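# Two robots load potato net bag into crate on pallet

## Task

Get the entire orange mesh sack of potatoes inside the crate, with the crate resting on the pallet at the end. The sack may be more than one robot can lift, so one or both robots may work on it. At the finish, every robot must have released the sack and backed away, none may be fallen or leaning, and the result must hold without any robot supporting it.

## Robot and tools

ROBOTS. Two identical Hello Robot Stretch 3 units, r1 and r2. Each has a two-wheel differential base (0.33 m long, 0.34 m wide, passive omni wheel at the rear), a lift on a vertical mast, and one telescoping arm that reaches out to the robot's RIGHT side. The base cannot slide sideways, so to move the gripper forward you drive the base. Turns happen about the point halfway between the drive wheels, 0.05 m behind the front edge. With the arm pulled in and the wrist folded, a turn sweeps a radius of 0.28 m; an unfolded level gripper reaches past that.

FRAMES. Base frame: origin on the floor between the drive wheels, x forward, y left, z up. hand_pose (the point where closed fingertips meet) is reported in it; with all wrist joints at zero its x axis is up, y points back along the arm toward the mast, z toward the rear. Odometry frame = base frame at scene start. Each robot reports only in its own frames, so their relative placement must be judged from images, lidar_m, wrist_depth_mm and head_depth_mm.

TOOL execute_actions. Argument "actions" is a list holding one action or none (empty list = just read state and pictures). An action is an object keyed "r1" and/or "r2"; each holds "base", "joints", optional "contact_limits". All motions in one action start at the same time. "base" takes exactly one of: {"translate_m": d}, a relative drive from the current spot, metres, -1 to 1, forward positive; or {"rotate_rad": d}, a relative turn in place, -3.2 to 3.2, counter-clockwise (left) positive. "joints" are absolute targets by name: lift_m 0 to 1.1 (arm height); arm_m 0 to 0.52 (extension); wrist_yaw_rad -1.345 to 4.42 (0 along the arm, positive toward the front, 3.0 folded over the base); wrist_pitch_rad -1.57 to 0.451 (0 level, negative tips fingers down); wrist_roll_rad -2.911 to 2.911; gripper_m -0.089 to 0.179 (larger is wider; real fingertip gap is about 0.007 less near closed, 0.025 less wide open, zero below 0.007); head_pan_rad -3.953 to 1.73 (0 forward, positive left, -1.57 looks along the arm); head_tilt_rad -1.53 to 0.419 (negative down). "contact_limits": {"arm_m": n}, n in percent 1 to 100, halts the arm once its effort hits that level (negative when retracting) and caps its holding force until the next action. Optional "cameras": list of r1_head_camera, r1_nav_camera, r1_wrist_camera, r2_head_camera, r2_nav_camera, r2_wrist_camera or "all"; omitted/null means all, [] means none. Any bad key or value rejects the whole call. Omitted joints or robots may keep pushing toward earlier targets. No action runs past 15 s. If a result shows a stop, later motion calls in the same reply are skipped.

OTHER TOOLS. wait {"seconds": 0 to 10}: commands nothing, returns state and pictures. zoom_image {"camera": name, "region": [x0, y0, x1, y1]}: pixel box (top-left origin, max 504x504) of that camera's latest full image. finished_scene {"scene": n}: ends scene n permanently and reports success; call it only once the sack is in the crate on the pallet and the robots are clear.

RESULT LINES. base_status / joint_status: "done", "off_target" (resting away from target, maybe still pushing), "contact_stop", "time_out", "torque_fault"; after the last three the target is dropped. Arm and lift stop on firm contact and then go slack (a loaded lift may sink). on_its_own covers uncommanded joints; "held at" is the held target, not the position. motor_effort: percent of max, positive toward higher values, peak in brackets; readings carry sizeable bias and noise. Positive wheel effort drives forward. base_odometry counts wheel turns (slip included); heading -3.142 to 3.142, left positive; turned_by_wheels and turned_by_imu give turning since last result. base_tilt in degrees, forward/right positive, offset up to about 4. lidar_m: 12 sectors of 30 degrees counter-clockwise from straight ahead (4th left, 7th back, 10th right), plane 0.17 m high, range 0.15 to 12 m, "-" = nothing; own robot invisible, other robot visible; own parts may mask sectors 5, 6, 9, 10. wrist_depth_mm (45 to 1000) and head_depth_mm (280 to 4000, sideways image): 7x7 grids of median depth from top left. "pictures" names the images in order. Camera calibration (K, distortion, T_world_to_cam into the carrying robot's base frame) is given per camera and may be slightly off.

GRIPPING. Command gripper_m under the object's width to hold; lower squeezes harder but a stall guard may weaken it. Release by opening at least 0.02 above the contact value. Readings do not confirm a grasp.

SPEED. Fast base (0.30 m/s, 1.9 rad/s) only with lift_m under 0.30, arm_m under 0.03, wrist_yaw_rad over 2.54; else 0.10 m/s, 0.63 rad/s.

AVOID. Robots pressing into each other (fails the run; once bases touch, any further drive is a hard press). Unequal travel (up to 2.5 cm per metre) when both carry one load, which can tip a robot. Arm pushes on rigid things with the gripper above about 0.45 m, repeated pushes after a contact_stop, and driving while gripping something fixed: tipping risk. If leaning, back off in small steps, free the gripper, lower lift_m to about 0.2. Fold or unfold the wrist only with lift_m 0.32 to 0.95, wrist_pitch_rad -0.4, roll near 0; keep pitch at -0.5 or below when yaw is under -0.4. Long hard wrist loading causes a 10 s torque fault. Also avoid drops, slips, slams. Loose objects may get occasional nudges.

Each tool is called after "Emit:" by a JSON object that holds its "api" and its "payload".

## Session

Emit:
{"api": "execute_actions", "payload": {"actions": []}}

Scene clock: 0.00 s.
r1.base_odometry: x=+0.000 y=+0.000 heading=+0.000 (m, m, rad; r1's odometry frame)
r1.turned_by_wheels: +0.000 (rad since the last result)
r1.turned_by_imu: +0.000 (rad since the last result)
r1.base_tilt: forward=+0.0 right=+0.2 (deg)
r1.lidar_m: 0.98 0.96 1.02 1.22 1.21 1.27 1.83 4.54 4.76 3.64 2.44 1.29
r1.head_depth_mm: 1389 1371 1348 1324 1305 1291 1265 / 1287 1270 1247 1229 1211 1196 1172 / 1199 1175 1163 1153 1131 1122 1103 / 1113 1104 1085 1081 1062 1053 1033 / 1051 1037 1022 1011 999 988 974 / 988 978 960 952 939 933 922 / 935 924 913 903 893 884 877
r1.base_status: not commanded
r1.joint_positions: lift_m=+0.342 arm_m=+0.000 wrist_yaw_rad=+2.930 wrist_pitch_rad=-0.366 wrist_roll_rad=+0.007 gripper_m=+0.037 head_pan_rad=+0.009 head_tilt_rad=-0.018
r1.joint_status: not commanded
r1.motor_effort: left_wheel=+0 right_wheel=+0 lift_m=+36 arm_m=+0 wrist_yaw_rad=-1 wrist_pitch_rad=+5 wrist_roll_rad=+0 gripper_m=+0 head_pan_rad=+0 head_tilt_rad=+1 (%)
r1.hand_pose: x=+0.0273 y=+0.0802 z=+0.3668 quat_wxyz=(+0.202, +0.707, +0.054, +0.676) (m; r1's base frame)
r1.wrist_depth_mm: - - - - - 896 751 / - - - - - 925 776 / - - - - - 962 786 / 780 877 932 - - 975 813 / 651 724 768 810 870 901 823 / 559 - 633 638 698 742 783 / 480 - 528 543 589 616 663
r2.base_odometry: x=+0.000 y=+0.000 heading=+0.000 (m, m, rad; r2's odometry frame)
r2.turned_by_wheels: +0.000 (rad since the last result)
r2.turned_by_imu: +0.000 (rad since the last result)
r2.base_tilt: forward=-0.3 right=-0.1 (deg)
r2.lidar_m: 2.44 3.86 5.10 3.61 1.50 1.13 1.11 1.05 0.80 0.78 0.82 1.16
r2.head_depth_mm: 1818 2152 2232 2336 2455 2534 2024 / 1804 2710 3436 3530 3586 3042 2019 / 1783 2692 3565 3584 3603 3062 2048 / 1764 2633 3623 3563 3524 2597 2084 / 1724 2590 3575 3600 3582 2977 2109 / 1719 2542 3670 3615 3612 3230 2166 / 1698 2510 3625 3595 3603 3289 2180
r2.base_status: not commanded
r2.joint_positions: lift_m=+0.457 arm_m=+0.003 wrist_yaw_rad=+2.961 wrist_pitch_rad=-0.313 wrist_roll_rad=-0.004 gripper_m=+0.037 head_pan_rad=-0.013 head_tilt_rad=-0.006
r2.joint_status: not commanded
r2.motor_effort: left_wheel=-1 right_wheel=+0 lift_m=+29 arm_m=+0 wrist_yaw_rad=+0 wrist_pitch_rad=+5 wrist_roll_rad=+1 gripper_m=-1 head_pan_rad=+0 head_tilt_rad=+2 (%)
r2.hand_pose: x=+0.0212 y=+0.0849 z=+0.4944 quat_wxyz=(+0.173, +0.704, +0.047, +0.687) (m; r2's base frame)
r2.wrist_depth_mm: - - - - - - - / - - - - - - - / - - - - - - - / - - - - - - - / - - - 983 952 893 842 / 887 841 - 770 732 739 707 / 719 706 - 669 640 619 611
pictures: r1_head_camera (sideways: a quarter turn clockwise sets it upright), r1_nav_camera (sideways: a quarter turn counterclockwise sets it upright), r1_wrist_camera, r2_head_camera (sideways: a quarter turn clockwise sets it upright), r2_nav_camera (sideways: a quarter turn counterclockwise sets it upright), r2_wrist_camera
Images, in order (width x height): r1_head_camera 896x504, r1_nav_camera 672x504, r1_wrist_camera 644x364, r2_head_camera 896x504, r2_nav_camera 672x504, r2_wrist_camera 644x364.

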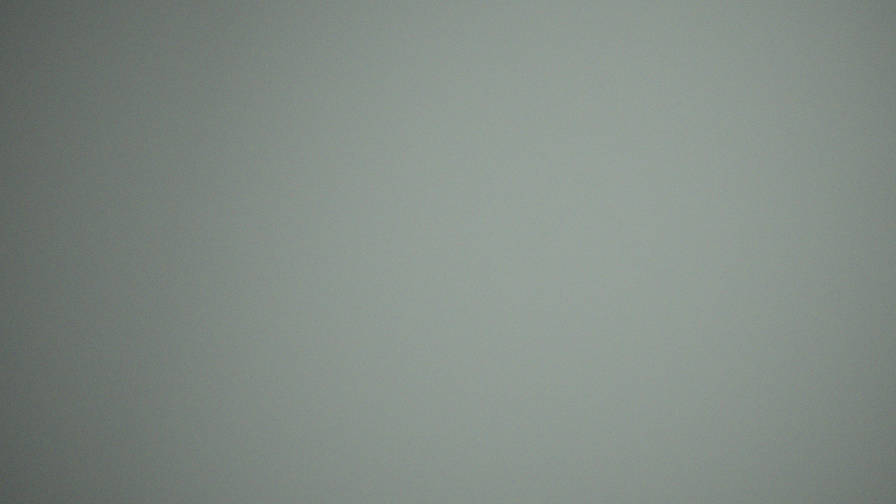

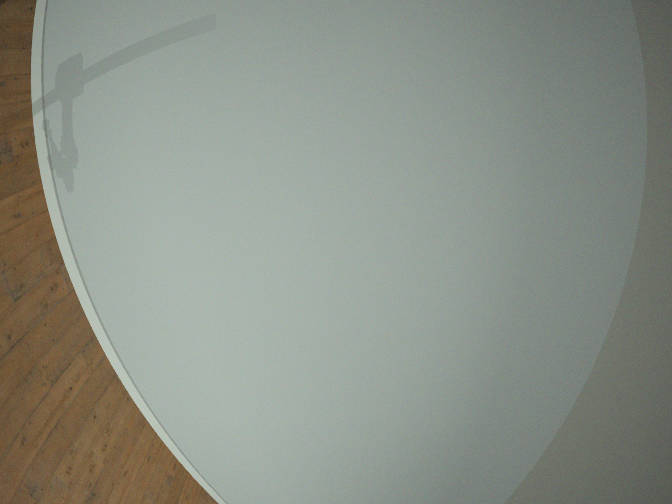

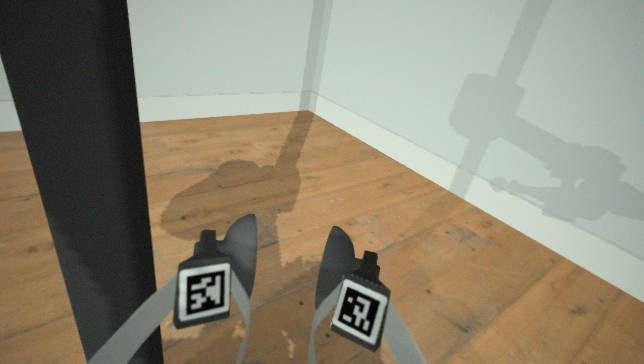

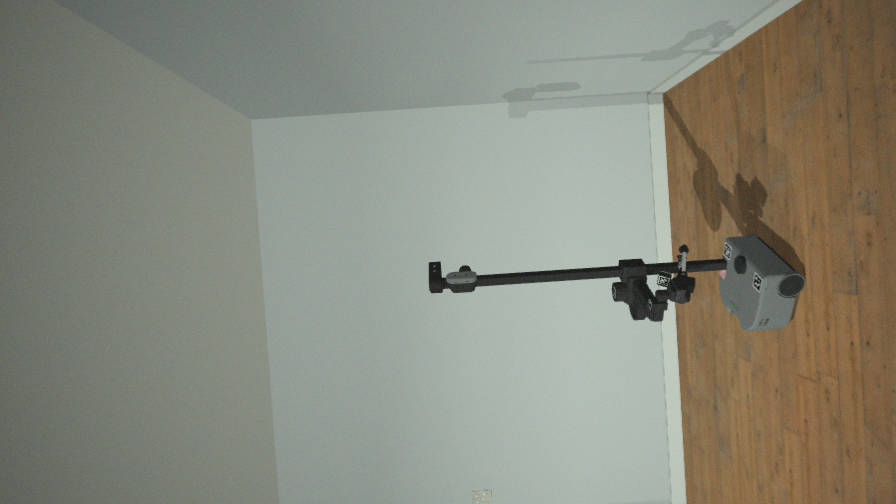

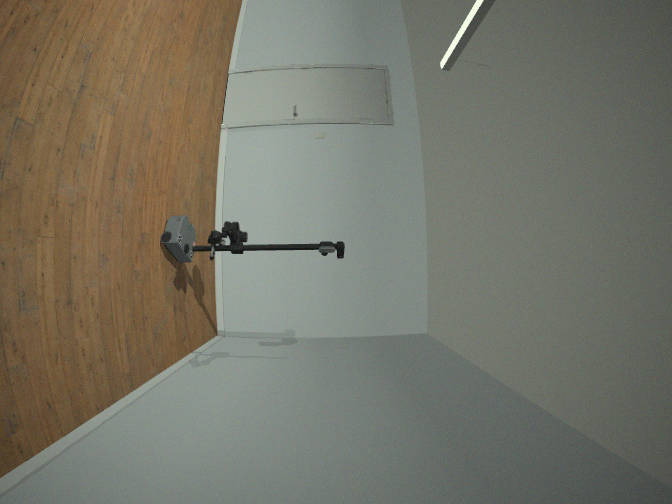

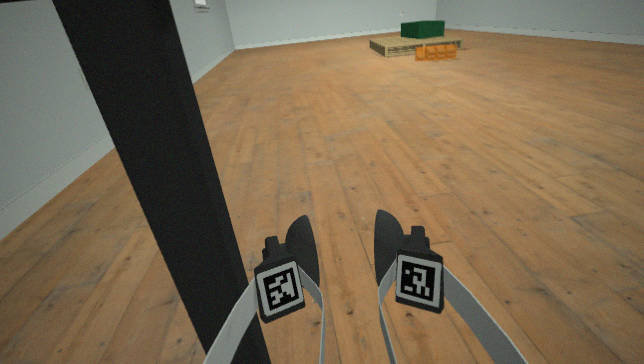

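Emit:
{"api": "execute_actions", "payload": {"actions": [{"r2":{"joints":{"head_pan_rad":1.4,"head_tilt_rad":-0.4}},"r1":{"joints":{"head_pan_rad":-2.2,"head_tilt_rad":-0.4}}}], "cameras": ["r1_head_camera","r1_nav_camera","r2_head_camera","r2_nav_camera"]}}

Scene clock: 6.10 s.
r1.base_odometry: x=+0.000 y=+0.000 heading=+0.000 (m, m, rad; r1's odometry frame)
r1.turned_by_wheels: +0.000 (rad since the last result)
r1.turned_by_imu: +0.000 (rad since the last result)
r1.base_tilt: forward=+0.0 right=+0.4 (deg)
r1.lidar_m: 0.99 0.96 1.02 1.22 1.21 1.27 1.84 4.54 4.78 3.66 2.44 1.28
r1.head_depth_mm: - - - - 2579 1905 1498 / - - - - 2600 1899 1500 / - - - - 2596 1917 1508 / - - - - 2577 1900 1516 / - - - - 2607 1907 1501 / - - - - 2621 1903 1507 / - - - - 2635 1937 1529
r1.base_status: not commanded
r1.joint_positions: lift_m=+0.342 arm_m=+0.000 wrist_yaw_rad=+2.930 wrist_pitch_rad=-0.366 wrist_roll_rad=+0.007 gripper_m=+0.037 head_pan_rad=-2.193 head_tilt_rad=-0.395
r1.joint_status: all done
r1.motor_effort: left_wheel=+0(1) right_wheel=+0(0) lift_m=+35(35) arm_m=+0(1) wrist_yaw_rad=+0(1) wrist_pitch_rad=+5(5) wrist_roll_rad=-1(0) gripper_m=+0(0) head_pan_rad=-3(42) head_tilt_rad=-2(18) (%)
r1.hand_pose: x=+0.0273 y=+0.0802 z=+0.3668 quat_wxyz=(+0.202, +0.707, +0.054, +0.676) (m; r1's base frame)
r1.wrist_depth_mm: - - - - - 897 744 / - - - - - 928 774 / - - - - - 962 776 / 791 892 942 - - 992 798 / 647 717 771 796 876 900 822 / 550 - 623 638 704 743 784 / 479 - 530 542 591 618 650
r2.base_odometry: x=+0.000 y=+0.000 heading=+0.000 (m, m, rad; r2's odometry frame)
r2.turned_by_wheels: +0.000 (rad since the last result)
r2.turned_by_imu: +0.001 (rad since the last result)
r2.base_tilt: forward=-0.3 right=+0.0 (deg)
r2.lidar_m: 2.44 3.87 5.09 3.64 1.50 1.13 1.11 1.05 0.80 0.78 0.82 1.16
r2.head_depth_mm: - - - 3286 2198 1663 1318 / - - - 3292 2205 1664 1336 / - - - 3367 2248 1673 1349 / - - - 3408 2266 1686 1357 / - - - 3512 2303 1717 1367 / - - - 3529 2313 1716 1373 / - - - 3582 2334 1738 1374
r2.base_status: not commanded
r2.joint_positions: lift_m=+0.457 arm_m=+0.003 wrist_yaw_rad=+2.961 wrist_pitch_rad=-0.313 wrist_roll_rad=-0.004 gripper_m=+0.037 head_pan_rad=+1.393 head_tilt_rad=-0.395
r2.joint_status: all done
r2.motor_effort: left_wheel=-1(1) right_wheel=+0(0) lift_m=+29(29) arm_m=+0(0) wrist_yaw_rad=+0(0) wrist_pitch_rad=+5(5) wrist_roll_rad=+1(1) gripper_m=+0(0) head_pan_rad=+3(38) head_tilt_rad=-2(25) (%)
r2.hand_pose: x=+0.0212 y=+0.0849 z=+0.4944 quat_wxyz=(+0.173, +0.704, +0.047, +0.687) (m; r2's base frame)
r2.wrist_depth_mm: - - - - - - - / - - - - - - - / - - - - - - - / - - - - - - - / - - - 973 963 885 853 / 882 838 - 773 748 735 706 / 723 706 - 652 643 624 604
pictures: r1_head_camera (sideways: a quarter turn clockwise sets it upright), r1_nav_camera (sideways: a quarter turn counterclockwise sets it upright), r2_head_camera (sideways: a quarter turn clockwise sets it upright), r2_nav_camera (sideways: a quarter turn counterclockwise sets it upright)
camera_calibration (this result's frames):
r1_head_camera: T_world_to_cam=[[0.220929, 0.227578, -0.948366, 1.25244], [0.776456, -0.629465, 0.0298288, -0.0413526], [-0.590175, -0.742955, -0.315771, 0.372494], [0, 0, 0, 1]] pos_world=[-0.024754, -0.0343114, 1.30662]
r1_nav_camera: T_world_to_cam=[[-0.306921, -0.336934, 0.890098, -1.11547], [-0.812324, 0.580056, -0.0605311, 0.134376], [-0.495912, -0.741626, -0.451732, 0.540706], [0, 0, 0, 1]] pos_world=[0.0349376, -0.0527846, 1.24527]
r2_head_camera: T_world_to_cam=[[-0.129751, -0.364956, -0.921939, 1.21844], [-0.974583, 0.218194, 0.0507859, -0.0609873], [0.182627, 0.905096, -0.383991, 0.45884], [0, 0, 0, 1]] pos_world=[0.0148599, 0.0426911, 1.30262]
r2_nav_camera: T_world_to_cam=[[0.086952, 0.330612, 0.939753, -1.17175], [0.978224, -0.206789, -0.0177619, 0.0652567], [0.188458, 0.920833, -0.341393, 0.406152], [0, 0, 0, 1]] pos_world=[-0.038492, 0.0268915, 1.24098]
Images, in order (width x height): r1_head_camera 896x504, r1_nav_camera 672x504, r2_head_camera 896x504, r2_nav_camera 672x504.

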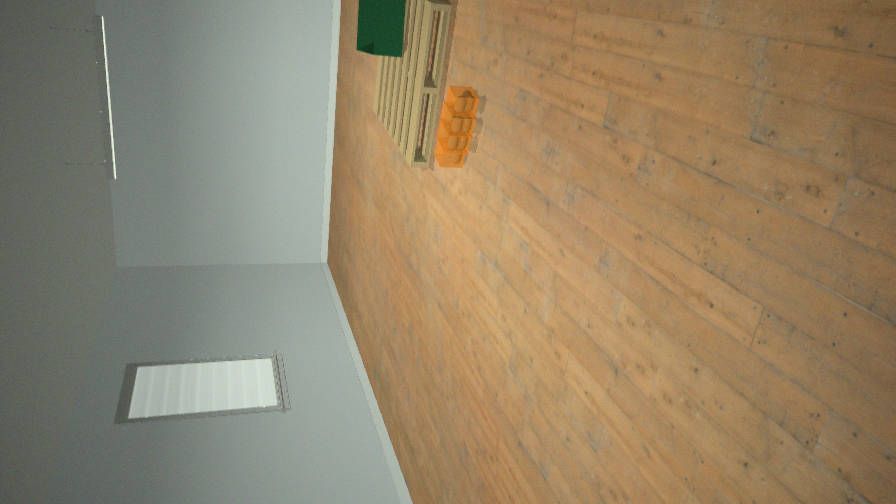

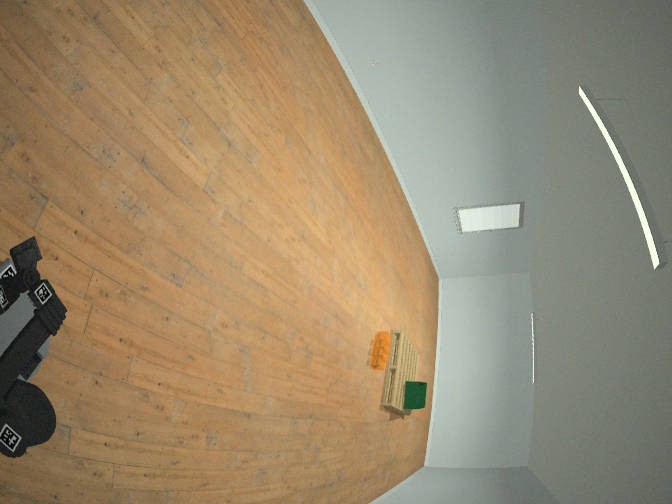

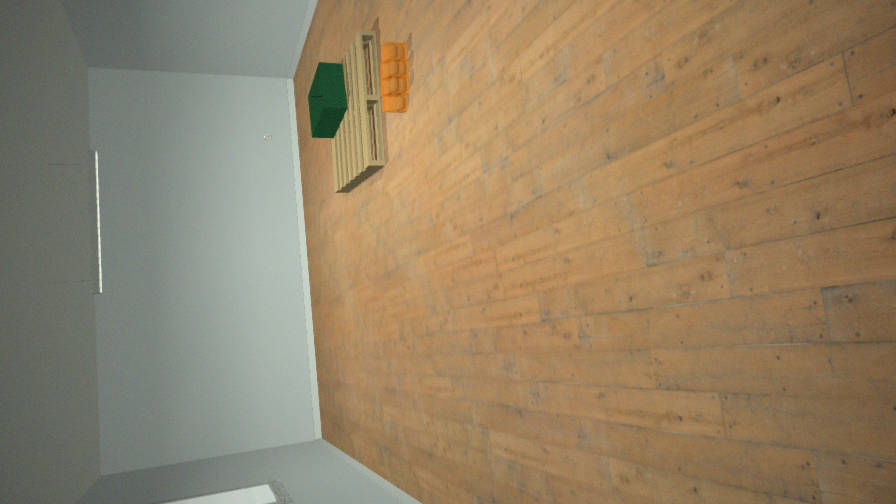

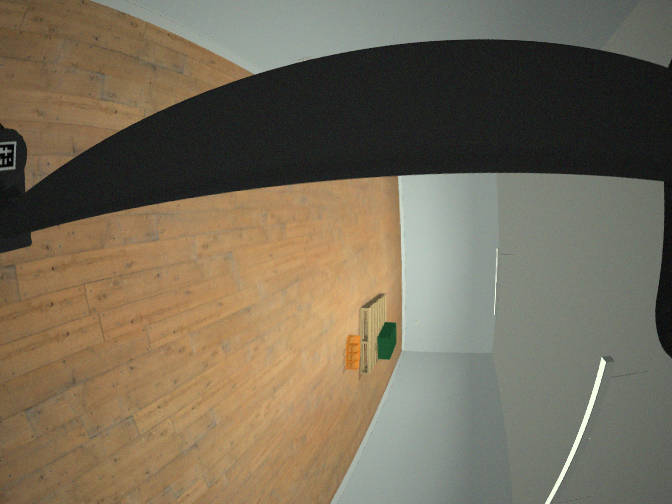

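Emit:
{"api": "execute_actions", "payload": {"actions": [{"r2":{"base":{"rotate_rad":1.078},"joints":{"head_pan_rad":0,"head_tilt_rad":-0.5,"lift_m":0.28,"wrist_pitch_rad":-0.4,"wrist_yaw_rad":3.0,"arm_m":0}},"r1":{"base":{"rotate_rad":-2.44},"joints":{"head_pan_rad":0,"head_tilt_rad":-0.5,"lift_m":0.28,"wrist_pitch_rad":-0.4,"wrist_yaw_rad":3.0}}}], "cameras": []}}

Emit:
{"api": "execute_actions", "payload": {"actions": [{"r2":{"base":{"translate_m":1}},"r1":{"base":{"translate_m":1}}}], "cameras": []}}

Emit:
{"api": "execute_actions", "payload": {"actions": [{"r2":{"base":{"translate_m":1}},"r1":{"base":{"translate_m":1}}}], "cameras": ["r1_head_camera","r2_head_camera"]}}

Scene clock: 19.63 s.
r1.base_odometry: x=+0.000 y=+0.000 heading=-2.440 (m, m, rad; r1's odometry frame)
r1.turned_by_wheels: -2.440 (rad since the last result)
r1.turned_by_imu: -2.449 (rad since the last result)
r1.base_tilt: forward=+0.1 right=+0.4 (deg)
r1.lidar_m: 4.54 4.21 3.58 2.02 1.13 0.97 0.96 1.10 1.20 1.20 1.37 2.28
r1.head_depth_mm: - - - 3198 2216 1719 1390 / - - - 3188 2217 1706 1391 / - - - 3169 2216 1709 1386 / - - - 3186 2218 1707 1400 / - - - 3198 2240 1717 1391 / - - - 3170 2240 1703 1389 / - - - 3167 2238 1721 1392
r1.base_status: done
r1.joint_positions: lift_m=+0.280 arm_m=+0.000 wrist_yaw_rad=+2.998 wrist_pitch_rad=-0.417 wrist_roll_rad=+0.007 gripper_m=+0.037 head_pan_rad=-0.007 head_tilt_rad=-0.495
r1.joint_status: all done
r1.motor_effort: left_wheel=+2(12) right_wheel=-2(6) lift_m=+25(28) arm_m=-1(1) wrist_yaw_rad=+1(3) wrist_pitch_rad=+5(6) wrist_roll_rad=+0(0) gripper_m=+0(0) head_pan_rad=+3(43) head_tilt_rad=-2(10) (%)
r1.hand_pose: x=+0.0109 y=+0.0769 z=+0.2933 quat_wxyz=(+0.196, +0.703, +0.096, +0.677) (m; r1's base frame)
r1.wrist_depth_mm: - - - - - - - / 997 - - - - - - / 783 - 961 - - - - / 646 - 725 794 883 986 - / 537 - 618 655 695 731 789 / 463 - - 526 576 607 640 / - - - 454 487 510 538
r2.base_odometry: x=+0.000 y=+0.000 heading=+1.078 (m, m, rad; r2's odometry frame)
r2.turned_by_wheels: +1.078 (rad since the last result)
r2.turned_by_imu: +1.096 (rad since the last result)
r2.base_tilt: forward=-0.4 right=+0.0 (deg)
r2.lidar_m: 5.14 3.31 1.45 1.12 1.11 1.02 0.79 0.78 0.83 1.21 2.45 3.90
r2.head_depth_mm: - - - 2668 1909 1517 1251 / - - - 2716 1950 1523 1251 / - - - 2750 1951 1530 1257 / - - - 2777 1967 1537 1269 / - - - 2796 1997 1565 1272 / - - - 2790 1987 1568 1277 / - - - 2850 2042 1577 1286
r2.base_status: done
r2.joint_positions: lift_m=+0.281 arm_m=+0.003 wrist_yaw_rad=+2.997 wrist_pitch_rad=-0.415 wrist_roll_rad=-0.004 gripper_m=+0.037 head_pan_rad=+0.007 head_tilt_rad=-0.494
r2.joint_status: all done
joint sent to its limit — the command would take r2.arm_m past its lower limit, so that joint was sent only as far as its limit.
r2.motor_effort: left_wheel=-3(15) right_wheel=+1(7) lift_m=+10(25) arm_m=+0(1) wrist_yaw_rad=+3(5) wrist_pitch_rad=+4(5) wrist_roll_rad=+1(1) gripper_m=+0(0) head_pan_rad=-3(34) head_tilt_rad=-2(12) (%)
r2.hand_pose: x=+0.0112 y=+0.0748 z=+0.2942 quat_wxyz=(+0.195, +0.699, +0.096, +0.681) (m; r2's base frame)
r2.wrist_depth_mm: 803 - - - - - - / 841 - - - - - - / 902 954 - 969 910 859 815 / 854 807 771 735 694 676 644 / 667 641 - 597 587 552 535 / 554 529 - - - 469 450 / 468 475 - - 418 402 394
pictures: none
No camera images: the call's "cameras" was empty. Leave "cameras" out to get every camera's image.

Scene clock: 24.67 s.
r1.base_odometry: x=-0.764 y=-0.646 heading=-2.440 (m, m, rad; r1's odometry frame)
r1.turned_by_wheels: +0.000 (rad since the last result)
r1.turned_by_imu: +0.008 (rad since the last result)
r1.base_tilt: forward=+0.0 right=+0.1 (deg)
r1.lidar_m: 3.55 3.91 3.33 1.79 2.27 1.94 1.94 1.68 1.44 1.44 1.63 2.81
r1.head_depth_mm: - - - 3203 2201 1710 1381 / - - - 3170 2223 1703 1389 / - - - 3191 2242 1722 1387 / - - - 3170 2214 1709 1385 / - - - 3179 2246 1694 1395 / - - - 3200 2237 1705 1392 / - - - 3194 2227 1716 1386
r1.base_status: done
r1.joint_positions: lift_m=+0.280 arm_m=+0.000 wrist_yaw_rad=+2.998 wrist_pitch_rad=-0.417 wrist_roll_rad=+0.007 gripper_m=+0.037 head_pan_rad=-0.007 head_tilt_rad=-0.495
r1.joint_status: not commanded
r1.motor_effort: left_wheel=+0(13) right_wheel=-1(4) lift_m=+26(26) arm_m=-1(1) wrist_yaw_rad=+2(2) wrist_pitch_rad=+5(5) wrist_roll_rad=+0(0) gripper_m=+0(0) head_pan_rad=+3(3) head_tilt_rad=-1(2) (%)
r1.hand_pose: x=+0.0108 y=+0.0768 z=+0.2932 quat_wxyz=(+0.196, +0.703, +0.096, +0.677) (m; r1's base frame)
r1.wrist_depth_mm: - - - - - - - / - - - - - - - / 782 - 977 - - - - / 652 - 731 813 869 969 - / 531 - 632 650 696 746 810 / 464 - - 527 572 602 648 / - - - 454 490 512 537
r2.base_odometry: x=+0.473 y=+0.881 heading=+1.078 (m, m, rad; r2's odometry frame)
r2.turned_by_wheels: +0.000 (rad since the last result)
r2.turned_by_imu: +0.008 (rad since the last result)
r2.base_tilt: forward=-0.4 right=-0.1 (deg)
r2.lidar_m: 4.09 4.47 2.00 1.55 1.54 1.63 1.72 1.68 1.80 2.63 1.68 3.45
r2.head_depth_mm: 3747 - - 2684 1938 1522 1240 / - - - 2700 1967 1521 1250 / - - - 2711 1973 1536 1253 / - - - 2759 1968 1539 1264 / - - - 2791 1992 1548 1272 / - - - 2833 1997 1555 1275 / - - - 2848 2019 1571 1276
r2.base_status: done
r2.joint_positions: lift_m=+0.281 arm_m=+0.003 wrist_yaw_rad=+2.997 wrist_pitch_rad=-0.415 wrist_roll_rad=-0.004 gripper_m=+0.037 head_pan_rad=+0.007 head_tilt_rad=-0.495
r2.joint_status: not commanded
r2.motor_effort: left_wheel=-4(9) right_wheel=+2(6) lift_m=+11(11) arm_m=+0(0) wrist_yaw_rad=+3(4) wrist_pitch_rad=+5(4) wrist_roll_rad=+1(1) gripper_m=+0(0) head_pan_rad=-2(2) head_tilt_rad=-2(2) (%)
r2.hand_pose: x=+0.0110 y=+0.0748 z=+0.2941 quat_wxyz=(+0.195, +0.699, +0.096, +0.681) (m; r2's base frame)
r2.wrist_depth_mm: - - - - - - - / - - - - - - - / - - - 951 913 857 809 / 851 812 782 731 700 671 646 / 668 635 - 602 591 551 530 / 550 534 - - - 474 450 / 468 472 - - 419 402 395
pictures: none
No camera images: the call's "cameras" was empty. Leave "cameras" out to get every camera's image.

Scene clock: 29.70 s.
r1.base_odometry: x=-1.527 y=-1.291 heading=-2.440 (m, m, rad; r1's odometry frame)
r1.turned_by_wheels: +0.000 (rad since the last result)
r1.turned_by_imu: +0.008 (rad since the last result)
r1.base_tilt: forward=+0.1 right=+0.3 (deg)
r1.lidar_m: 2.56 3.60 3.09 1.15 3.39 2.92 2.92 1.96 1.67 1.67 1.94 2.57
r1.head_depth_mm: - - - 3079 2211 1707 1392 / - - - 2770 2235 1709 1386 / - - - 2795 2233 1708 1391 / - - - 3074 2250 1714 1386 / - - - 3185 2213 1707 1387 / - - - 3194 2231 1704 1393 / - - - 3185 2240 1724 1386
r1.base_status: done
r1.joint_positions: lift_m=+0.280 arm_m=+0.000 wrist_yaw_rad=+2.998 wrist_pitch_rad=-0.417 wrist_roll_rad=+0.007 gripper_m=+0.037 head_pan_rad=-0.007 head_tilt_rad=-0.495
r1.joint_status: not commanded
r1.motor_effort: left_wheel=+0(11) right_wheel=+0(5) lift_m=+25(25) arm_m=-1(1) wrist_yaw_rad=+2(1) wrist_pitch_rad=+5(5) wrist_roll_rad=+0(0) gripper_m=-1(0) head_pan_rad=+3(4) head_tilt_rad=-2(2) (%)
r1.hand_pose: x=+0.0108 y=+0.0768 z=+0.2931 quat_wxyz=(+0.196, +0.702, +0.096, +0.677) (m; r1's base frame)
r1.wrist_depth_mm: - - - - - - - / - - - - - - - / 789 - 948 - - - - / 634 - 734 804 877 955 - / 539 - 621 648 688 734 804 / 466 - - 525 575 606 641 / - - - 447 489 509 537
r2.base_odometry: x=+0.947 y=+1.762 heading=+1.078 (m, m, rad; r2's odometry frame)
r2.turned_by_wheels: +0.000 (rad since the last result)
r2.turned_by_imu: +0.008 (rad since the last result)
r2.base_tilt: forward=-0.3 right=-0.2 (deg)
r2.lidar_m: 3.09 5.63 2.52 1.98 1.96 2.08 2.63 2.59 2.77 2.88 1.03 3.02
r2.head_depth_mm: 3267 3532 3624 2664 1930 1521 1245 / 3791 - - 2693 1952 1525 1244 / - - - 2728 1969 1532 1253 / - - - 2773 1963 1536 1263 / - - 3927 2702 1994 1546 1270 / - - - 2735 2004 1551 1277 / - - - 2848 2041 1573 1276
r2.base_status: done
r2.joint_positions: lift_m=+0.281 arm_m=+0.003 wrist_yaw_rad=+2.998 wrist_pitch_rad=-0.415 wrist_roll_rad=-0.004 gripper_m=+0.037 head_pan_rad=+0.007 head_tilt_rad=-0.495
r2.joint_status: not commanded
r2.motor_effort: left_wheel=-4(9) right_wheel=+1(7) lift_m=+11(11) arm_m=+0(0) wrist_yaw_rad=+3(3) wrist_pitch_rad=+5(4) wrist_roll_rad=+1(1) gripper_m=+0(1) head_pan_rad=-2(4) head_tilt_rad=-3(2) (%)
r2.hand_pose: x=+0.0110 y=+0.0748 z=+0.2941 quat_wxyz=(+0.195, +0.699, +0.096, +0.681) (m; r2's base frame)
r2.wrist_depth_mm: - - - - - - - / - - - - - - - / - - - 944 897 863 822 / 848 807 782 734 695 675 653 / 665 640 - 604 593 546 530 / 549 532 - - - 467 452 / 468 474 - - 416 403 392
pictures: r1_head_camera (sideways: a quarter turn clockwise sets it upright), r2_head_camera (sideways: a quarter turn clockwise sets it upright)
camera_calibration (this result's frames):
r1_head_camera: T_world_to_cam=[[-0.406478, 0.0497855, -0.912303, 1.20919], [0.0688085, 0.997347, 0.0237686, -0.0291427], [0.911066, -0.0531128, -0.408826, 0.484435], [0, 0, 0, 1]] pos_world=[0.0521634, -0.0054051, 1.30189]
r2_head_camera: T_world_to_cam=[[-0.472876, 0.0597775, -0.879099, 1.16464], [0.040074, 0.998123, 0.0463148, -0.0613495], [0.880217, -0.0133278, -0.474384, 0.572211], [0, 0, 0, 1]] pos_world=[0.0495219, -0.000758931, 1.29813]
Images, in order (width x height): r1_head_camera 896x504, r2_head_camera 896x504.

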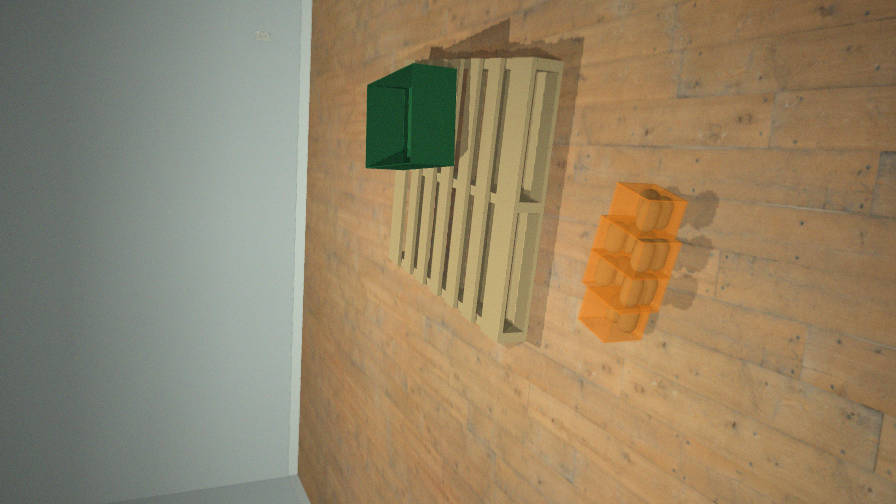

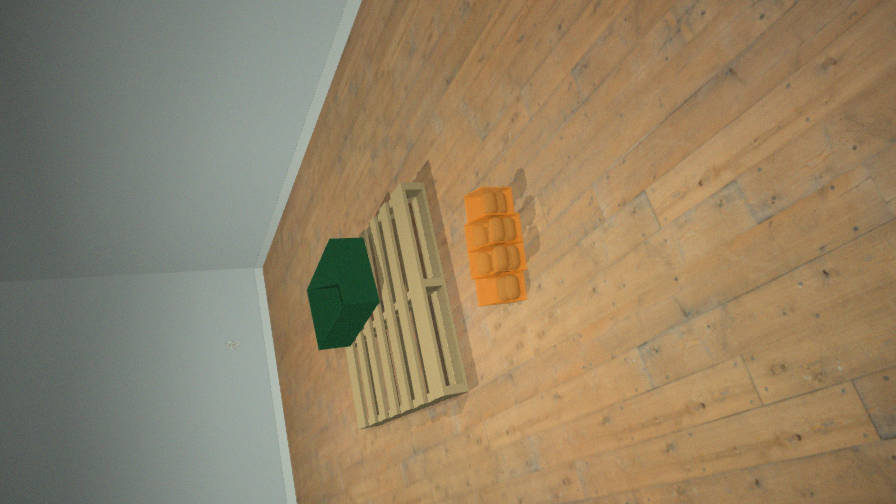

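Emit:
{"api": "execute_actions", "payload": {"actions": [{"r2":{"base":{"rotate_rad":-0.135}}}], "cameras": []}}

Emit:
{"api": "execute_actions", "payload": {"actions": [{"r2":{"base":{"translate_m":1}}}], "cameras": []}}

Emit:
{"api": "execute_actions", "payload": {"actions": [{"r2":{"base":{"translate_m":0.41}}}], "cameras": []}}

Emit:
{"api": "execute_actions", "payload": {"actions": [{"r2":{"base":{"rotate_rad":2.135},"joints":{"head_pan_rad":-1.57,"head_tilt_rad":-0.8}}}], "cameras": ["r2_head_camera","r2_nav_camera"]}}

Scene clock: 48.80 s.
r1.base_odometry: x=-1.527 y=-1.291 heading=-2.440 (m, m, rad; r1's odometry frame)
r1.turned_by_wheels: +0.000 (rad since the last result)
r1.turned_by_imu: +0.000 (rad since the last result)
r1.base_tilt: forward=+0.0 right=+0.3 (deg)
r1.lidar_m: 2.57 3.60 3.09 1.15 3.39 2.91 2.91 1.96 1.67 1.66 1.95 2.57
r1.head_depth_mm: - - - 3075 2234 1707 1391 / - - - 2775 2203 1705 1391 / - - - 2790 2218 1704 1387 / - - - 3094 2248 1709 1389 / - - - 3175 2222 1719 1392 / - - - 3202 2222 1713 1389 / - - - 3210 2225 1716 1393
r1.base_status: not commanded
r1.joint_positions: lift_m=+0.280 arm_m=+0.000 wrist_yaw_rad=+2.998 wrist_pitch_rad=-0.417 wrist_roll_rad=+0.007 gripper_m=+0.037 head_pan_rad=-0.007 head_tilt_rad=-0.495
r1.joint_status: not commanded
r1.motor_effort: left_wheel=+0(0) right_wheel=+0(0) lift_m=+26(25) arm_m=-1(1) wrist_yaw_rad=+1(1) wrist_pitch_rad=+5(5) wrist_roll_rad=+0(0) gripper_m=+0(0) head_pan_rad=+3(3) head_tilt_rad=-2(2) (%)
r1.hand_pose: x=+0.0108 y=+0.0768 z=+0.2931 quat_wxyz=(+0.196, +0.702, +0.096, +0.677) (m; r1's base frame)
r1.wrist_depth_mm: - - - - - - - / - - - - - - - / 787 - 958 - - - - / 637 - 743 808 885 974 - / 533 - 630 648 689 750 806 / 465 - - 532 575 604 644 / - - - 450 481 507 539
r2.base_odometry: x=+0.947 y=+1.762 heading=+0.943 (m, m, rad; r2's odometry frame)
r2.turned_by_wheels: -0.135 (rad since the last result)
r2.turned_by_imu: -0.136 (rad since the last result)
r2.base_tilt: forward=-0.3 right=+0.0 (deg)
r2.lidar_m: 3.08 3.58 2.87 2.04 1.95 2.00 2.66 2.59 2.65 2.97 1.03 1.03
r2.head_depth_mm: 2935 3106 3356 2656 1930 1523 1246 / 3256 3438 3668 2706 1927 1523 1253 / 3636 3871 - 2731 1964 1529 1254 / - - - 2749 1984 1546 1263 / - - - 2768 1998 1546 1266 / - - 3723 2711 2012 1548 1269 / - - - 2712 2014 1574 1281
r2.base_status: done
r2.joint_positions: lift_m=+0.281 arm_m=+0.003 wrist_yaw_rad=+2.998 wrist_pitch_rad=-0.415 wrist_roll_rad=-0.004 gripper_m=+0.037 head_pan_rad=+0.007 head_tilt_rad=-0.495
r2.joint_status: not commanded
r2.motor_effort: left_wheel=+2(12) right_wheel=-1(4) lift_m=+11(11) arm_m=+0(0) wrist_yaw_rad=+3(3) wrist_pitch_rad=+5(4) wrist_roll_rad=+1(1) gripper_m=-1(1) head_pan_rad=-2(2) head_tilt_rad=-2(3) (%)
r2.hand_pose: x=+0.0110 y=+0.0748 z=+0.2941 quat_wxyz=(+0.195, +0.699, +0.096, +0.681) (m; r2's base frame)
r2.wrist_depth_mm: - - - - - - - / - - - - - - - / - - - 962 905 853 814 / 851 811 772 736 698 671 651 / 668 645 - 605 586 549 532 / 549 533 - - - 471 456 / 465 472 - - 412 403 392
pictures: none
No camera images: the call's "cameras" was empty. Leave "cameras" out to get every camera's image.

Scene clock: 53.73 s.
r1.base_odometry: x=-1.527 y=-1.291 heading=-2.440 (m, m, rad; r1's odometry frame)
r1.turned_by_wheels: +0.000 (rad since the last result)
r1.turned_by_imu: +0.001 (rad since the last result)
r1.base_tilt: forward=+0.1 right=+0.3 (deg)
r1.lidar_m: 2.57 0.77 3.10 3.09 3.40 2.91 2.92 1.96 1.67 1.67 1.94 2.57
r1.head_depth_mm: - - - 3110 2221 1702 1387 / - - - 2772 2223 1707 1384 / - - - 2822 2229 1705 1394 / - - - 3068 2228 1706 1397 / - - - 3171 2230 1698 1390 / - - - 3210 2223 1702 1389 / - - - 3197 2210 1715 1399
r1.base_status: not commanded
r1.joint_positions: lift_m=+0.280 arm_m=+0.000 wrist_yaw_rad=+2.998 wrist_pitch_rad=-0.417 wrist_roll_rad=+0.007 gripper_m=+0.037 head_pan_rad=-0.007 head_tilt_rad=-0.495
r1.joint_status: not commanded
r1.motor_effort: left_wheel=+0(0) right_wheel=+0(0) lift_m=+25(25) arm_m=-1(1) wrist_yaw_rad=+0(1) wrist_pitch_rad=+5(5) wrist_roll_rad=-1(0) gripper_m=+0(0) head_pan_rad=+4(3) head_tilt_rad=-1(1) (%)
r1.hand_pose: x=+0.0108 y=+0.0768 z=+0.2931 quat_wxyz=(+0.196, +0.702, +0.096, +0.677) (m; r1's base frame)
r1.wrist_depth_mm: - - - - - - - / - - - - - - - / 787 - 965 - - 858 - / 646 - 752 800 839 652 659 / 531 - 631 659 688 665 601 / 462 - - 530 572 599 630 / - - - 450 487 511 540
r2.base_odometry: x=+1.534 y=+2.571 heading=+0.943 (m, m, rad; r2's odometry frame)
r2.turned_by_wheels: +0.000 (rad since the last result)
r2.turned_by_imu: +0.008 (rad since the last result)
r2.base_tilt: forward=-0.4 right=-0.2 (deg)
r2.lidar_m: 2.13 2.11 3.64 2.59 2.48 2.55 3.44 3.45 0.78 0.77 2.27 2.37
r2.head_depth_mm: 2346 2533 2714 2682 1916 1520 1233 / 2623 2873 3114 2687 1946 1525 1248 / 2974 3251 3518 2710 1971 1534 1255 / 3405 3850 - 2776 1983 1545 1262 / - - - 2500 1959 1464 1268 / - - - 2379 1907 1554 1281 / - - - 2535 1871 1574 1288
r2.base_status: done
r2.joint_positions: lift_m=+0.281 arm_m=+0.003 wrist_yaw_rad=+2.998 wrist_pitch_rad=-0.415 wrist_roll_rad=-0.004 gripper_m=+0.037 head_pan_rad=+0.007 head_tilt_rad=-0.495
r2.joint_status: not commanded
r2.motor_effort: left_wheel=+1(14) right_wheel=-1(3) lift_m=+11(11) arm_m=+0(0) wrist_yaw_rad=+3(4) wrist_pitch_rad=+5(5) wrist_roll_rad=+1(1) gripper_m=+0(0) head_pan_rad=-2(2) head_tilt_rad=-2(2) (%)
r2.hand_pose: x=+0.0110 y=+0.0748 z=+0.2941 quat_wxyz=(+0.195, +0.699, +0.096, +0.681) (m; r2's base frame)
r2.wrist_depth_mm: - - - - - - - / - - - - - - - / - - - 956 906 854 818 / 857 814 777 741 698 665 645 / 675 642 - 598 592 556 530 / 546 525 - - - 470 454 / 467 469 - - 417 404 396
pictures: none
No camera images: the call's "cameras" was empty. Leave "cameras" out to get every camera's image.

Scene clock: 56.87 s.
r1.base_odometry: x=-1.527 y=-1.291 heading=-2.440 (m, m, rad; r1's odometry frame)
r1.turned_by_wheels: +0.000 (rad since the last result)
r1.turned_by_imu: +0.000 (rad since the last result)
r1.base_tilt: forward=+0.1 right=+0.3 (deg)
r1.lidar_m: 0.93 1.02 3.08 3.09 3.40 2.91 2.91 1.96 1.66 1.67 1.95 2.57
r1.head_depth_mm: - - - 3079 2221 1717 1388 / - - - 2734 2214 1705 1391 / - - - 2802 2215 1716 1388 / - - - 3107 2211 1724 1388 / - - - 3203 2222 1708 1253 / - - - 3185 2229 1121 1219 / 809 811 - 2985 1977 1122 1218
r1.base_status: not commanded
r1.joint_positions: lift_m=+0.280 arm_m=+0.000 wrist_yaw_rad=+2.998 wrist_pitch_rad=-0.417 wrist_roll_rad=+0.007 gripper_m=+0.037 head_pan_rad=-0.007 head_tilt_rad=-0.495
r1.joint_status: not commanded
r1.motor_effort: left_wheel=+0(1) right_wheel=+0(0) lift_m=+25(25) arm_m=-1(1) wrist_yaw_rad=+1(1) wrist_pitch_rad=+5(5) wrist_roll_rad=+0(0) gripper_m=+0(0) head_pan_rad=+3(3) head_tilt_rad=-2(2) (%)
r1.hand_pose: x=+0.0108 y=+0.0768 z=+0.2931 quat_wxyz=(+0.196, +0.702, +0.096, +0.677) (m; r1's base frame)
r1.wrist_depth_mm: - - - - - - - / - - - - - - - / 790 - 939 - - - - / 640 - 743 816 886 953 - / 538 - 622 657 694 739 822 / 462 - - 528 572 596 640 / - - - 454 492 509 540
r2.base_odometry: x=+1.775 y=+2.903 heading=+0.943 (m, m, rad; r2's odometry frame)
r2.turned_by_wheels: +0.000 (rad since the last result)
r2.turned_by_imu: +0.004 (rad since the last result)
r2.base_tilt: forward=-0.3 right=-0.1 (deg)
r2.lidar_m: 1.77 1.72 3.94 2.81 2.71 2.77 3.73 3.79 0.92 2.15 2.08 2.14
r2.head_depth_mm: 2139 2288 2457 2542 1920 1520 1244 / 2380 2592 2803 2675 1950 1522 1242 / 2685 2888 3289 2720 1956 1533 1263 / 3123 3426 3733 2755 1950 1542 1262 / 3687 - - 2814 1896 1565 1274 / - - - 2417 1893 1517 1273 / - - - 2389 1869 1476 1282
r2.base_status: done
r2.joint_positions: lift_m=+0.281 arm_m=+0.003 wrist_yaw_rad=+2.998 wrist_pitch_rad=-0.415 wrist_roll_rad=-0.004 gripper_m=+0.037 head_pan_rad=+0.007 head_tilt_rad=-0.495
r2.joint_status: not commanded
r2.motor_effort: left_wheel=-1(14) right_wheel=+0(4) lift_m=+10(10) arm_m=+0(0) wrist_yaw_rad=+3(3) wrist_pitch_rad=+5(4) wrist_roll_rad=+1(1) gripper_m=+0(1) head_pan_rad=-2(1) head_tilt_rad=-2(2) (%)
r2.hand_pose: x=+0.0110 y=+0.0748 z=+0.2941 quat_wxyz=(+0.195, +0.699, +0.096, +0.681) (m; r2's base frame)
r2.wrist_depth_mm: - - - - - - - / - - - - - - 1000 / - - - 977 907 858 808 / 848 811 778 752 702 665 583 / 668 640 - 604 594 550 506 / 548 531 - - - 471 454 / 468 476 - - 415 403 392
pictures: none
No camera images: the call's "cameras" was empty. Leave "cameras" out to get every camera's image.

Scene clock: 59.43 s.
r1.base_odometry: x=-1.527 y=-1.291 heading=-2.440 (m, m, rad; r1's odometry frame)
r1.turned_by_wheels: +0.000 (rad since the last result)
r1.turned_by_imu: +0.000 (rad since the last result)
r1.base_tilt: forward=+0.3 right=+0.3 (deg)
r1.lidar_m: 0.79 3.57 3.09 3.09 3.39 2.92 2.91 1.96 1.67 1.67 1.94 2.57
r1.head_depth_mm: - - - 3071 2231 1711 1388 / - - - 2763 2228 1705 1387 / - - - 2780 2220 1714 1386 / - - - 3065 2212 1605 1285 / - - - 3193 2215 983 1211 / - - - 829 1292 989 1155 / 636 754 - 3223 2259 1720 1400
r1.base_status: not commanded
r1.joint_positions: lift_m=+0.280 arm_m=+0.000 wrist_yaw_rad=+2.998 wrist_pitch_rad=-0.417 wrist_roll_rad=+0.007 gripper_m=+0.037 head_pan_rad=-0.007 head_tilt_rad=-0.495
r1.joint_status: not commanded
r1.motor_effort: left_wheel=+0(1) right_wheel=+0(0) lift_m=+25(25) arm_m=-1(1) wrist_yaw_rad=+1(1) wrist_pitch_rad=+5(5) wrist_roll_rad=+0(0) gripper_m=+0(0) head_pan_rad=+3(4) head_tilt_rad=-2(1) (%)
r1.hand_pose: x=+0.0108 y=+0.0768 z=+0.2931 quat_wxyz=(+0.196, +0.702, +0.096, +0.677) (m; r1's base frame)
r1.wrist_depth_mm: - - - - - - - / - - - - - - - / 788 - 956 - - - - / 654 - 733 803 875 953 - / 536 - 625 645 696 740 804 / 465 - - 528 577 605 637 / - - - 450 483 508 536
r2.base_odometry: x=+1.775 y=+2.903 heading=+3.078 (m, m, rad; r2's odometry frame)
r2.turned_by_wheels: +2.135 (rad since the last result)
r2.turned_by_imu: +2.160 (rad since the last result)
r2.base_tilt: forward=-0.2 right=-0.1 (deg)
r2.lidar_m: 2.69 2.79 3.85 1.00 1.00 2.13 2.08 2.16 1.75 1.72 3.79 2.79
r2.head_depth_mm: - 3041 1984 1667 1478 1265 1096 / - 3080 1971 1665 1482 1243 1105 / - 3136 2081 1679 1497 1223 1114 / - 3148 2073 1711 1495 1255 1133 / - 3125 2234 1721 1508 1280 1113 / - 3243 2313 1830 1518 1283 1121 / - 3214 2355 1837 1522 1290 1124
r2.base_status: done
r2.joint_positions: lift_m=+0.281 arm_m=+0.003 wrist_yaw_rad=+2.998 wrist_pitch_rad=-0.415 wrist_roll_rad=-0.004 gripper_m=+0.037 head_pan_rad=-1.563 head_tilt_rad=-0.790
r2.joint_status: all done
r2.motor_effort: left_wheel=-4(13) right_wheel=+1(8) lift_m=+11(11) arm_m=+0(0) wrist_yaw_rad=+3(3) wrist_pitch_rad=+5(4) wrist_roll_rad=+1(1) gripper_m=+0(1) head_pan_rad=-2(35) head_tilt_rad=-4(22) (%)
r2.hand_pose: x=+0.0110 y=+0.0748 z=+0.2941 quat_wxyz=(+0.195, +0.699, +0.096, +0.681) (m; r2's base frame)
r2.wrist_depth_mm: - - - - - - - / - - - - - - - / - 831 - 956 902 864 801 / 858 815 779 737 695 666 640 / 669 645 - 597 590 556 532 / 551 533 - - - 470 453 / 467 472 - - 418 405 396
pictures: r2_head_camera (sideways: a quarter turn clockwise sets it upright), r2_nav_camera (sideways: a quarter turn counterclockwise sets it upright)
camera_calibration (this result's frames):
r2_head_camera: T_world_to_cam=[[0.057555, 0.70835, -0.703511, 0.932507], [0.998244, -0.0506993, 0.0306194, -0.0467459], [-0.0139782, -0.704038, -0.710025, 0.884214], [0, 0, 0, 1]] pos_world=[0.00535311, -0.0403911, 1.28527]
r2_nav_camera: T_world_to_cam=[[-0.0217599, -0.676748, 0.735893, -0.905251], [-0.999624, 0.0270108, -0.00471833, 0.0603345], [-0.0166839, -0.735719, -0.677082, 0.844167], [0, 0, 0, 1]] pos_world=[0.0546977, 0.00681307, 1.23802]
Images, in order (width x height): r2_head_camera 896x504, r2_nav_camera 672x504.

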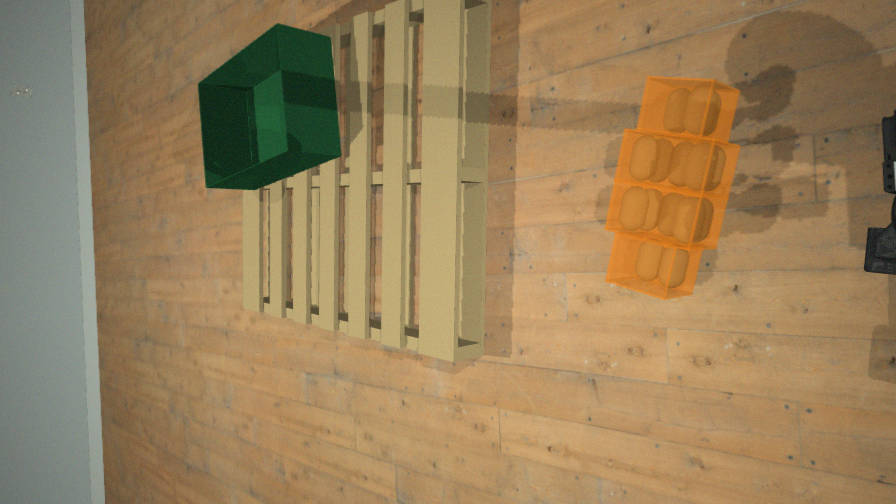

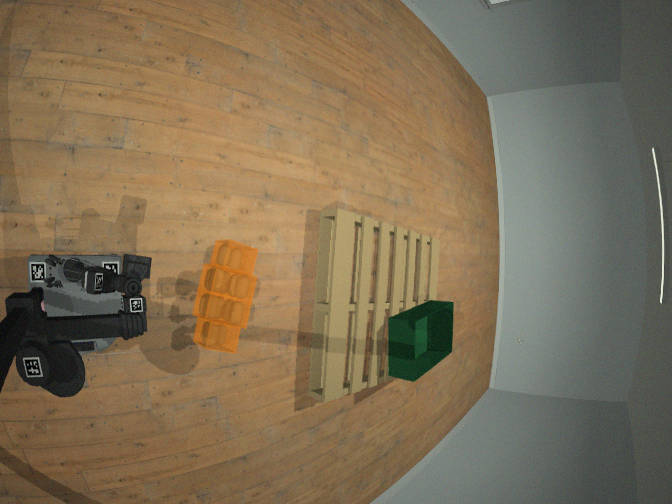

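Emit:
{"api": "execute_actions", "payload": {"actions": [{"r2":{"base":{"translate_m":-0.24},"joints":{"lift_m":0.5}},"r1":{"base":{"translate_m":-0.4}}}], "cameras": []}}

Emit:
{"api": "execute_actions", "payload": {"actions": [{"r2":{"joints":{"wrist_yaw_rad":0,"gripper_m":0.0}}}], "cameras": []}}

Emit:
{"api": "execute_actions", "payload": {"actions": [{"r2":{"joints":{"lift_m":0.2,"wrist_pitch_rad":-0.6,"head_tilt_rad":-1.0}}}], "cameras": ["r2_head_camera","r2_wrist_camera"]}}

Scene clock: 88.23 s.
r1.base_odometry: x=-1.222 y=-1.033 heading=-2.440 (m, m, rad; r1's odometry frame)
r1.turned_by_wheels: +0.000 (rad since the last result)
r1.turned_by_imu: -0.002 (rad since the last result)
r1.base_tilt: forward=+0.1 right=+0.2 (deg)
r1.lidar_m: 1.13 3.71 3.18 3.17 2.94 2.52 2.52 1.85 1.56 1.56 1.82 2.97
r1.head_depth_mm: - - - 3220 2226 1710 1392 / - - - 2995 2234 1707 1385 / - - - 2692 2236 1550 1398 / - - - 1470 2128 1500 1391 / - - - 2959 2217 1720 1390 / - - - 3177 2217 1719 1391 / - - - 3226 2219 1721 1390
r1.base_status: done
r1.joint_positions: lift_m=+0.280 arm_m=+0.000 wrist_yaw_rad=+2.998 wrist_pitch_rad=-0.417 wrist_roll_rad=+0.007 gripper_m=+0.037 head_pan_rad=-0.007 head_tilt_rad=-0.495
r1.joint_status: not commanded
r1.motor_effort: left_wheel=+0(9) right_wheel=+0(5) lift_m=+25(25) arm_m=-1(1) wrist_yaw_rad=+2(1) wrist_pitch_rad=+5(5) wrist_roll_rad=+0(0) gripper_m=+0(0) head_pan_rad=+3(4) head_tilt_rad=-2(2) (%)
r1.hand_pose: x=+0.0108 y=+0.0768 z=+0.2931 quat_wxyz=(+0.196, +0.702, +0.096, +0.677) (m; r1's base frame)
r1.wrist_depth_mm: - - - - - - - / - - - - - - - / 797 - 957 - - - - / 640 - 736 794 875 967 - / 534 - 623 652 682 743 804 / 463 - - 525 580 604 640 / - - - 453 484 508 539
r2.base_odometry: x=+2.014 y=+2.888 heading=+3.078 (m, m, rad; r2's odometry frame)
r2.turned_by_wheels: +0.000 (rad since the last result)
r2.turned_by_imu: +0.000 (rad since the last result)
r2.base_tilt: forward=-0.4 right=-0.1 (deg)
r2.lidar_m: 2.93 3.05 3.93 1.26 2.60 1.88 1.84 1.91 1.78 1.69 4.14 3.04
r2.head_depth_mm: - 3045 2243 1810 1486 1269 1107 / - 3087 1982 1670 1493 1275 1143 / - 3110 1911 1680 1499 1278 1152 / - 3113 2044 1690 1494 1237 1152 / - 3183 2160 1706 1500 1230 1115 / - 3184 2247 1719 1517 1267 1124 / - 3252 2369 1850 1510 1296 1118
r2.base_status: done
r2.joint_positions: lift_m=+0.499 arm_m=+0.003 wrist_yaw_rad=+2.998 wrist_pitch_rad=-0.415 wrist_roll_rad=-0.004 gripper_m=+0.037 head_pan_rad=-1.563 head_tilt_rad=-0.790
r2.joint_status: all done
r2.motor_effort: left_wheel=-3(17) right_wheel=+1(4) lift_m=+44(46) arm_m=+0(0) wrist_yaw_rad=+3(3) wrist_pitch_rad=+5(5) wrist_roll_rad=+1(1) gripper_m=+0(1) head_pan_rad=-1(2) head_tilt_rad=-4(4) (%)
r2.hand_pose: x=+0.0110 y=+0.0747 z=+0.5125 quat_wxyz=(+0.195, +0.699, +0.096, +0.681) (m; r2's base frame)
r2.wrist_depth_mm: - - - - - - - / - - - - - - - / - - - - - - - / - - - - - - 957 / - 967 - 914 899 838 808 / 822 814 777 750 721 710 685 / 703 691 675 658 632 612 596
pictures: none
No camera images: the call's "cameras" was empty. Leave "cameras" out to get every camera's image.

Scene clock: 90.73 s.
r1.base_odometry: x=-1.222 y=-1.033 heading=-2.440 (m, m, rad; r1's odometry frame)
r1.turned_by_wheels: +0.000 (rad since the last result)
r1.turned_by_imu: +0.000 (rad since the last result)
r1.base_tilt: forward=+0.1 right=+0.3 (deg)
r1.lidar_m: 1.13 3.74 3.19 3.19 2.93 2.52 2.53 1.85 1.56 1.56 1.82 2.97
r1.head_depth_mm: - - - 3230 2221 1709 1395 / - - - 2981 2226 1721 1392 / - - - 2705 2207 1554 1392 / - - - 1475 2129 1498 1383 / - - - 2953 2231 1712 1388 / - - - 3187 2219 1714 1392 / - - - 3199 2237 1706 1399
r1.base_status: not commanded
r1.joint_positions: lift_m=+0.280 arm_m=+0.000 wrist_yaw_rad=+2.998 wrist_pitch_rad=-0.417 wrist_roll_rad=+0.007 gripper_m=+0.037 head_pan_rad=-0.007 head_tilt_rad=-0.495
r1.joint_status: not commanded
r1.motor_effort: left_wheel=+1(1) right_wheel=+0(0) lift_m=+25(25) arm_m=-1(1) wrist_yaw_rad=+2(1) wrist_pitch_rad=+5(5) wrist_roll_rad=+0(0) gripper_m=+0(0) head_pan_rad=+3(3) head_tilt_rad=-2(2) (%)
r1.hand_pose: x=+0.0108 y=+0.0768 z=+0.2931 quat_wxyz=(+0.196, +0.702, +0.096, +0.677) (m; r1's base frame)
r1.wrist_depth_mm: - - - - - - - / - - - - - - - / 788 - 948 - - - - / 651 - 734 804 866 964 - / 537 - 631 653 691 747 790 / 461 - - 532 579 605 638 / - - - 450 489 513 536
r2.base_odometry: x=+2.014 y=+2.888 heading=+3.078 (m, m, rad; r2's odometry frame)
r2.turned_by_wheels: +0.000 (rad since the last result)
r2.turned_by_imu: +0.000 (rad since the last result)
r2.base_tilt: forward=-0.3 right=-0.1 (deg)
r2.lidar_m: 2.93 3.06 3.92 1.25 2.59 1.89 1.84 1.91 1.77 1.69 4.15 3.05
r2.head_depth_mm: - 3049 2267 1791 1480 1266 1111 / - 3080 1970 1677 1501 1268 1145 / - 3098 1925 1692 1491 1266 1149 / - 3107 2051 1691 1505 1239 1106 / - 3133 2141 1707 1515 1236 1119 / - 3237 2256 1700 1519 1272 1117 / - 3208 2335 1852 1509 1291 1126
r2.base_status: not commanded
r2.joint_positions: lift_m=+0.499 arm_m=+0.003 wrist_yaw_rad=+0.003 wrist_pitch_rad=-0.415 wrist_roll_rad=-0.004 gripper_m=+0.000 head_pan_rad=-1.563 head_tilt_rad=-0.790
r2.joint_status: all done
r2.motor_effort: left_wheel=-3(3) right_wheel=+1(1) lift_m=+44(44) arm_m=+0(0) wrist_yaw_rad=-4(4) wrist_pitch_rad=+5(5) wrist_roll_rad=+1(1) gripper_m=-3(80) head_pan_rad=-1(2) head_tilt_rad=-4(4) (%)
r2.hand_pose: x=-0.0208 y=-0.3724 z=+0.5125 quat_wxyz=(+0.694, +0.148, -0.690, -0.145) (m; r2's base frame)
r2.wrist_depth_mm: - - - - - - - / - - - - - - - / - - - - - - - / - - - - - - 961 / - 965 939 955 868 838 808 / 819 800 776 - 758 712 693 / 700 685 626 593 622 619 601
pictures: none
No camera images: the call's "cameras" was empty. Leave "cameras" out to get every camera's image.

Scene clock: 94.30 s.
r1.base_odometry: x=-1.222 y=-1.033 heading=-2.440 (m, m, rad; r1's odometry frame)
r1.turned_by_wheels: +0.000 (rad since the last result)
r1.turned_by_imu: +0.000 (rad since the last result)
r1.base_tilt: forward=+0.2 right=+0.3 (deg)
r1.lidar_m: 1.13 3.72 3.19 3.18 2.94 2.53 2.53 1.85 1.56 1.56 1.82 2.97
r1.head_depth_mm: - - - 3190 2205 1706 1392 / - - - 3028 2204 1724 1390 / - - - 2910 2036 1564 1384 / - - - 2876 1559 1504 1380 / - - - 2959 2225 1718 1390 / - - - 3174 2235 1715 1390 / - - - 3172 2248 1710 1391
r1.base_status: not commanded
r1.joint_positions: lift_m=+0.280 arm_m=+0.000 wrist_yaw_rad=+2.998 wrist_pitch_rad=-0.417 wrist_roll_rad=+0.007 gripper_m=+0.037 head_pan_rad=-0.007 head_tilt_rad=-0.495
r1.joint_status: not commanded
r1.motor_effort: left_wheel=+1(0) right_wheel=+0(0) lift_m=+25(25) arm_m=-1(1) wrist_yaw_rad=+2(1) wrist_pitch_rad=+5(5) wrist_roll_rad=+0(0) gripper_m=+0(0) head_pan_rad=+3(4) head_tilt_rad=-1(2) (%)
r1.hand_pose: x=+0.0108 y=+0.0768 z=+0.2931 quat_wxyz=(+0.196, +0.702, +0.096, +0.677) (m; r1's base frame)
r1.wrist_depth_mm: - - - - - - - / - - - - - - - / 790 - 956 - - - - / 643 - 732 799 866 966 - / 527 - 626 649 689 738 805 / 467 - - 527 570 603 640 / - - - 450 482 508 539
r2.base_odometry: x=+2.014 y=+2.888 heading=+3.078 (m, m, rad; r2's odometry frame)
r2.turned_by_wheels: +0.000 (rad since the last result)
r2.turned_by_imu: +0.001 (rad since the last result)
r2.base_tilt: forward=-0.4 right=-0.1 (deg)
r2.lidar_m: 2.93 3.06 3.93 1.25 2.59 1.89 1.84 1.91 1.77 1.71 4.16 3.04
r2.head_depth_mm: 2631 2114 1767 1514 1336 1189 1075 / 2632 1870 1676 1542 1338 1196 - / 2174 1810 1660 1529 1340 1211 - / 2599 1928 1666 1532 1311 1201 - / 2671 1985 1673 1534 1296 1204 1084 / 2702 1983 1672 1538 1324 1208 1081 / 2725 2157 1747 1539 1358 1196 1084
r2.base_status: not commanded
r2.joint_positions: lift_m=+0.201 arm_m=+0.003 wrist_yaw_rad=+0.003 wrist_pitch_rad=-0.612 wrist_roll_rad=-0.004 gripper_m=+0.000 head_pan_rad=-1.563 head_tilt_rad=-0.987
r2.joint_status: all done
r2.motor_effort: left_wheel=-3(3) right_wheel=+1(1) lift_m=+10(39) arm_m=+0(0) wrist_yaw_rad=-3(4) wrist_pitch_rad=+4(5) wrist_roll_rad=+1(1) gripper_m=-2(2) head_pan_rad=-1(1) head_tilt_rad=-5(20) (%)
r2.hand_pose: x=-0.0209 y=-0.3435 z=+0.1725 quat_wxyz=(+0.676, +0.215, -0.672, -0.212) (m; r2's base frame)
r2.wrist_depth_mm: - 906 873 833 799 751 716 / 770 726 455 638 616 586 565 / 607 461 371 420 501 485 464 / 497 458 397 387 420 413 398 / 419 410 392 394 374 359 346 / 366 354 345 - 332 317 307 / 322 314 309 298 291 286 277
pictures: r2_head_camera (sideways: a quarter turn clockwise sets it upright), r2_wrist_camera
camera_calibration (this result's frames):
r2_head_camera: T_world_to_cam=[[0.0567686, 0.832365, -0.551313, 0.734206], [0.99827, -0.055778, 0.018579, -0.0310643], [-0.0152867, -0.551414, -0.834091, 1.04554], [0, 0, 0, 1]] pos_world=[0.00531362, -0.0363315, 1.27743]
r2_wrist_camera: T_world_to_cam=[[-0.996099, 0.0373305, -0.0799587, 0.0174117], [0.0824448, 0.716751, -0.692439, 0.397465], [0.0314614, -0.69633, -0.717032, 0.0518261], [0, 0, 0, 1]] pos_world=[-0.0170557, -0.249445, 0.313773]
Images, in order (width x height): r2_head_camera 896x504, r2_wrist_camera 644x364.

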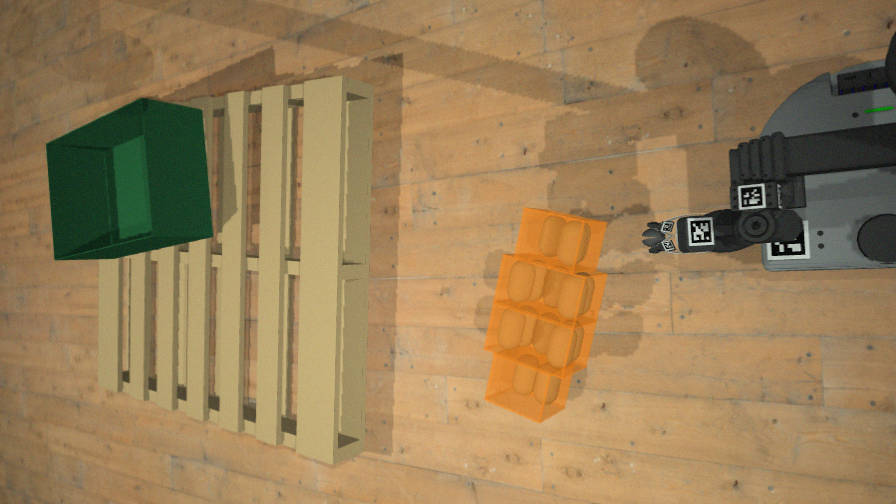

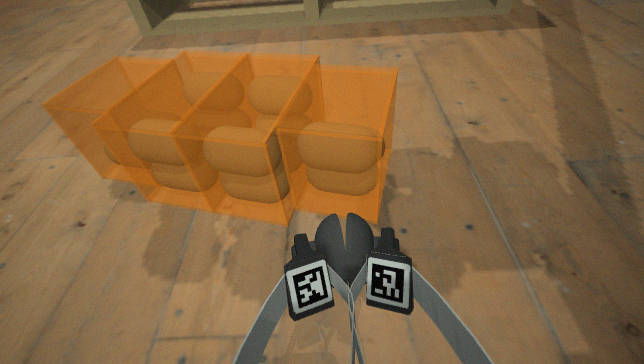

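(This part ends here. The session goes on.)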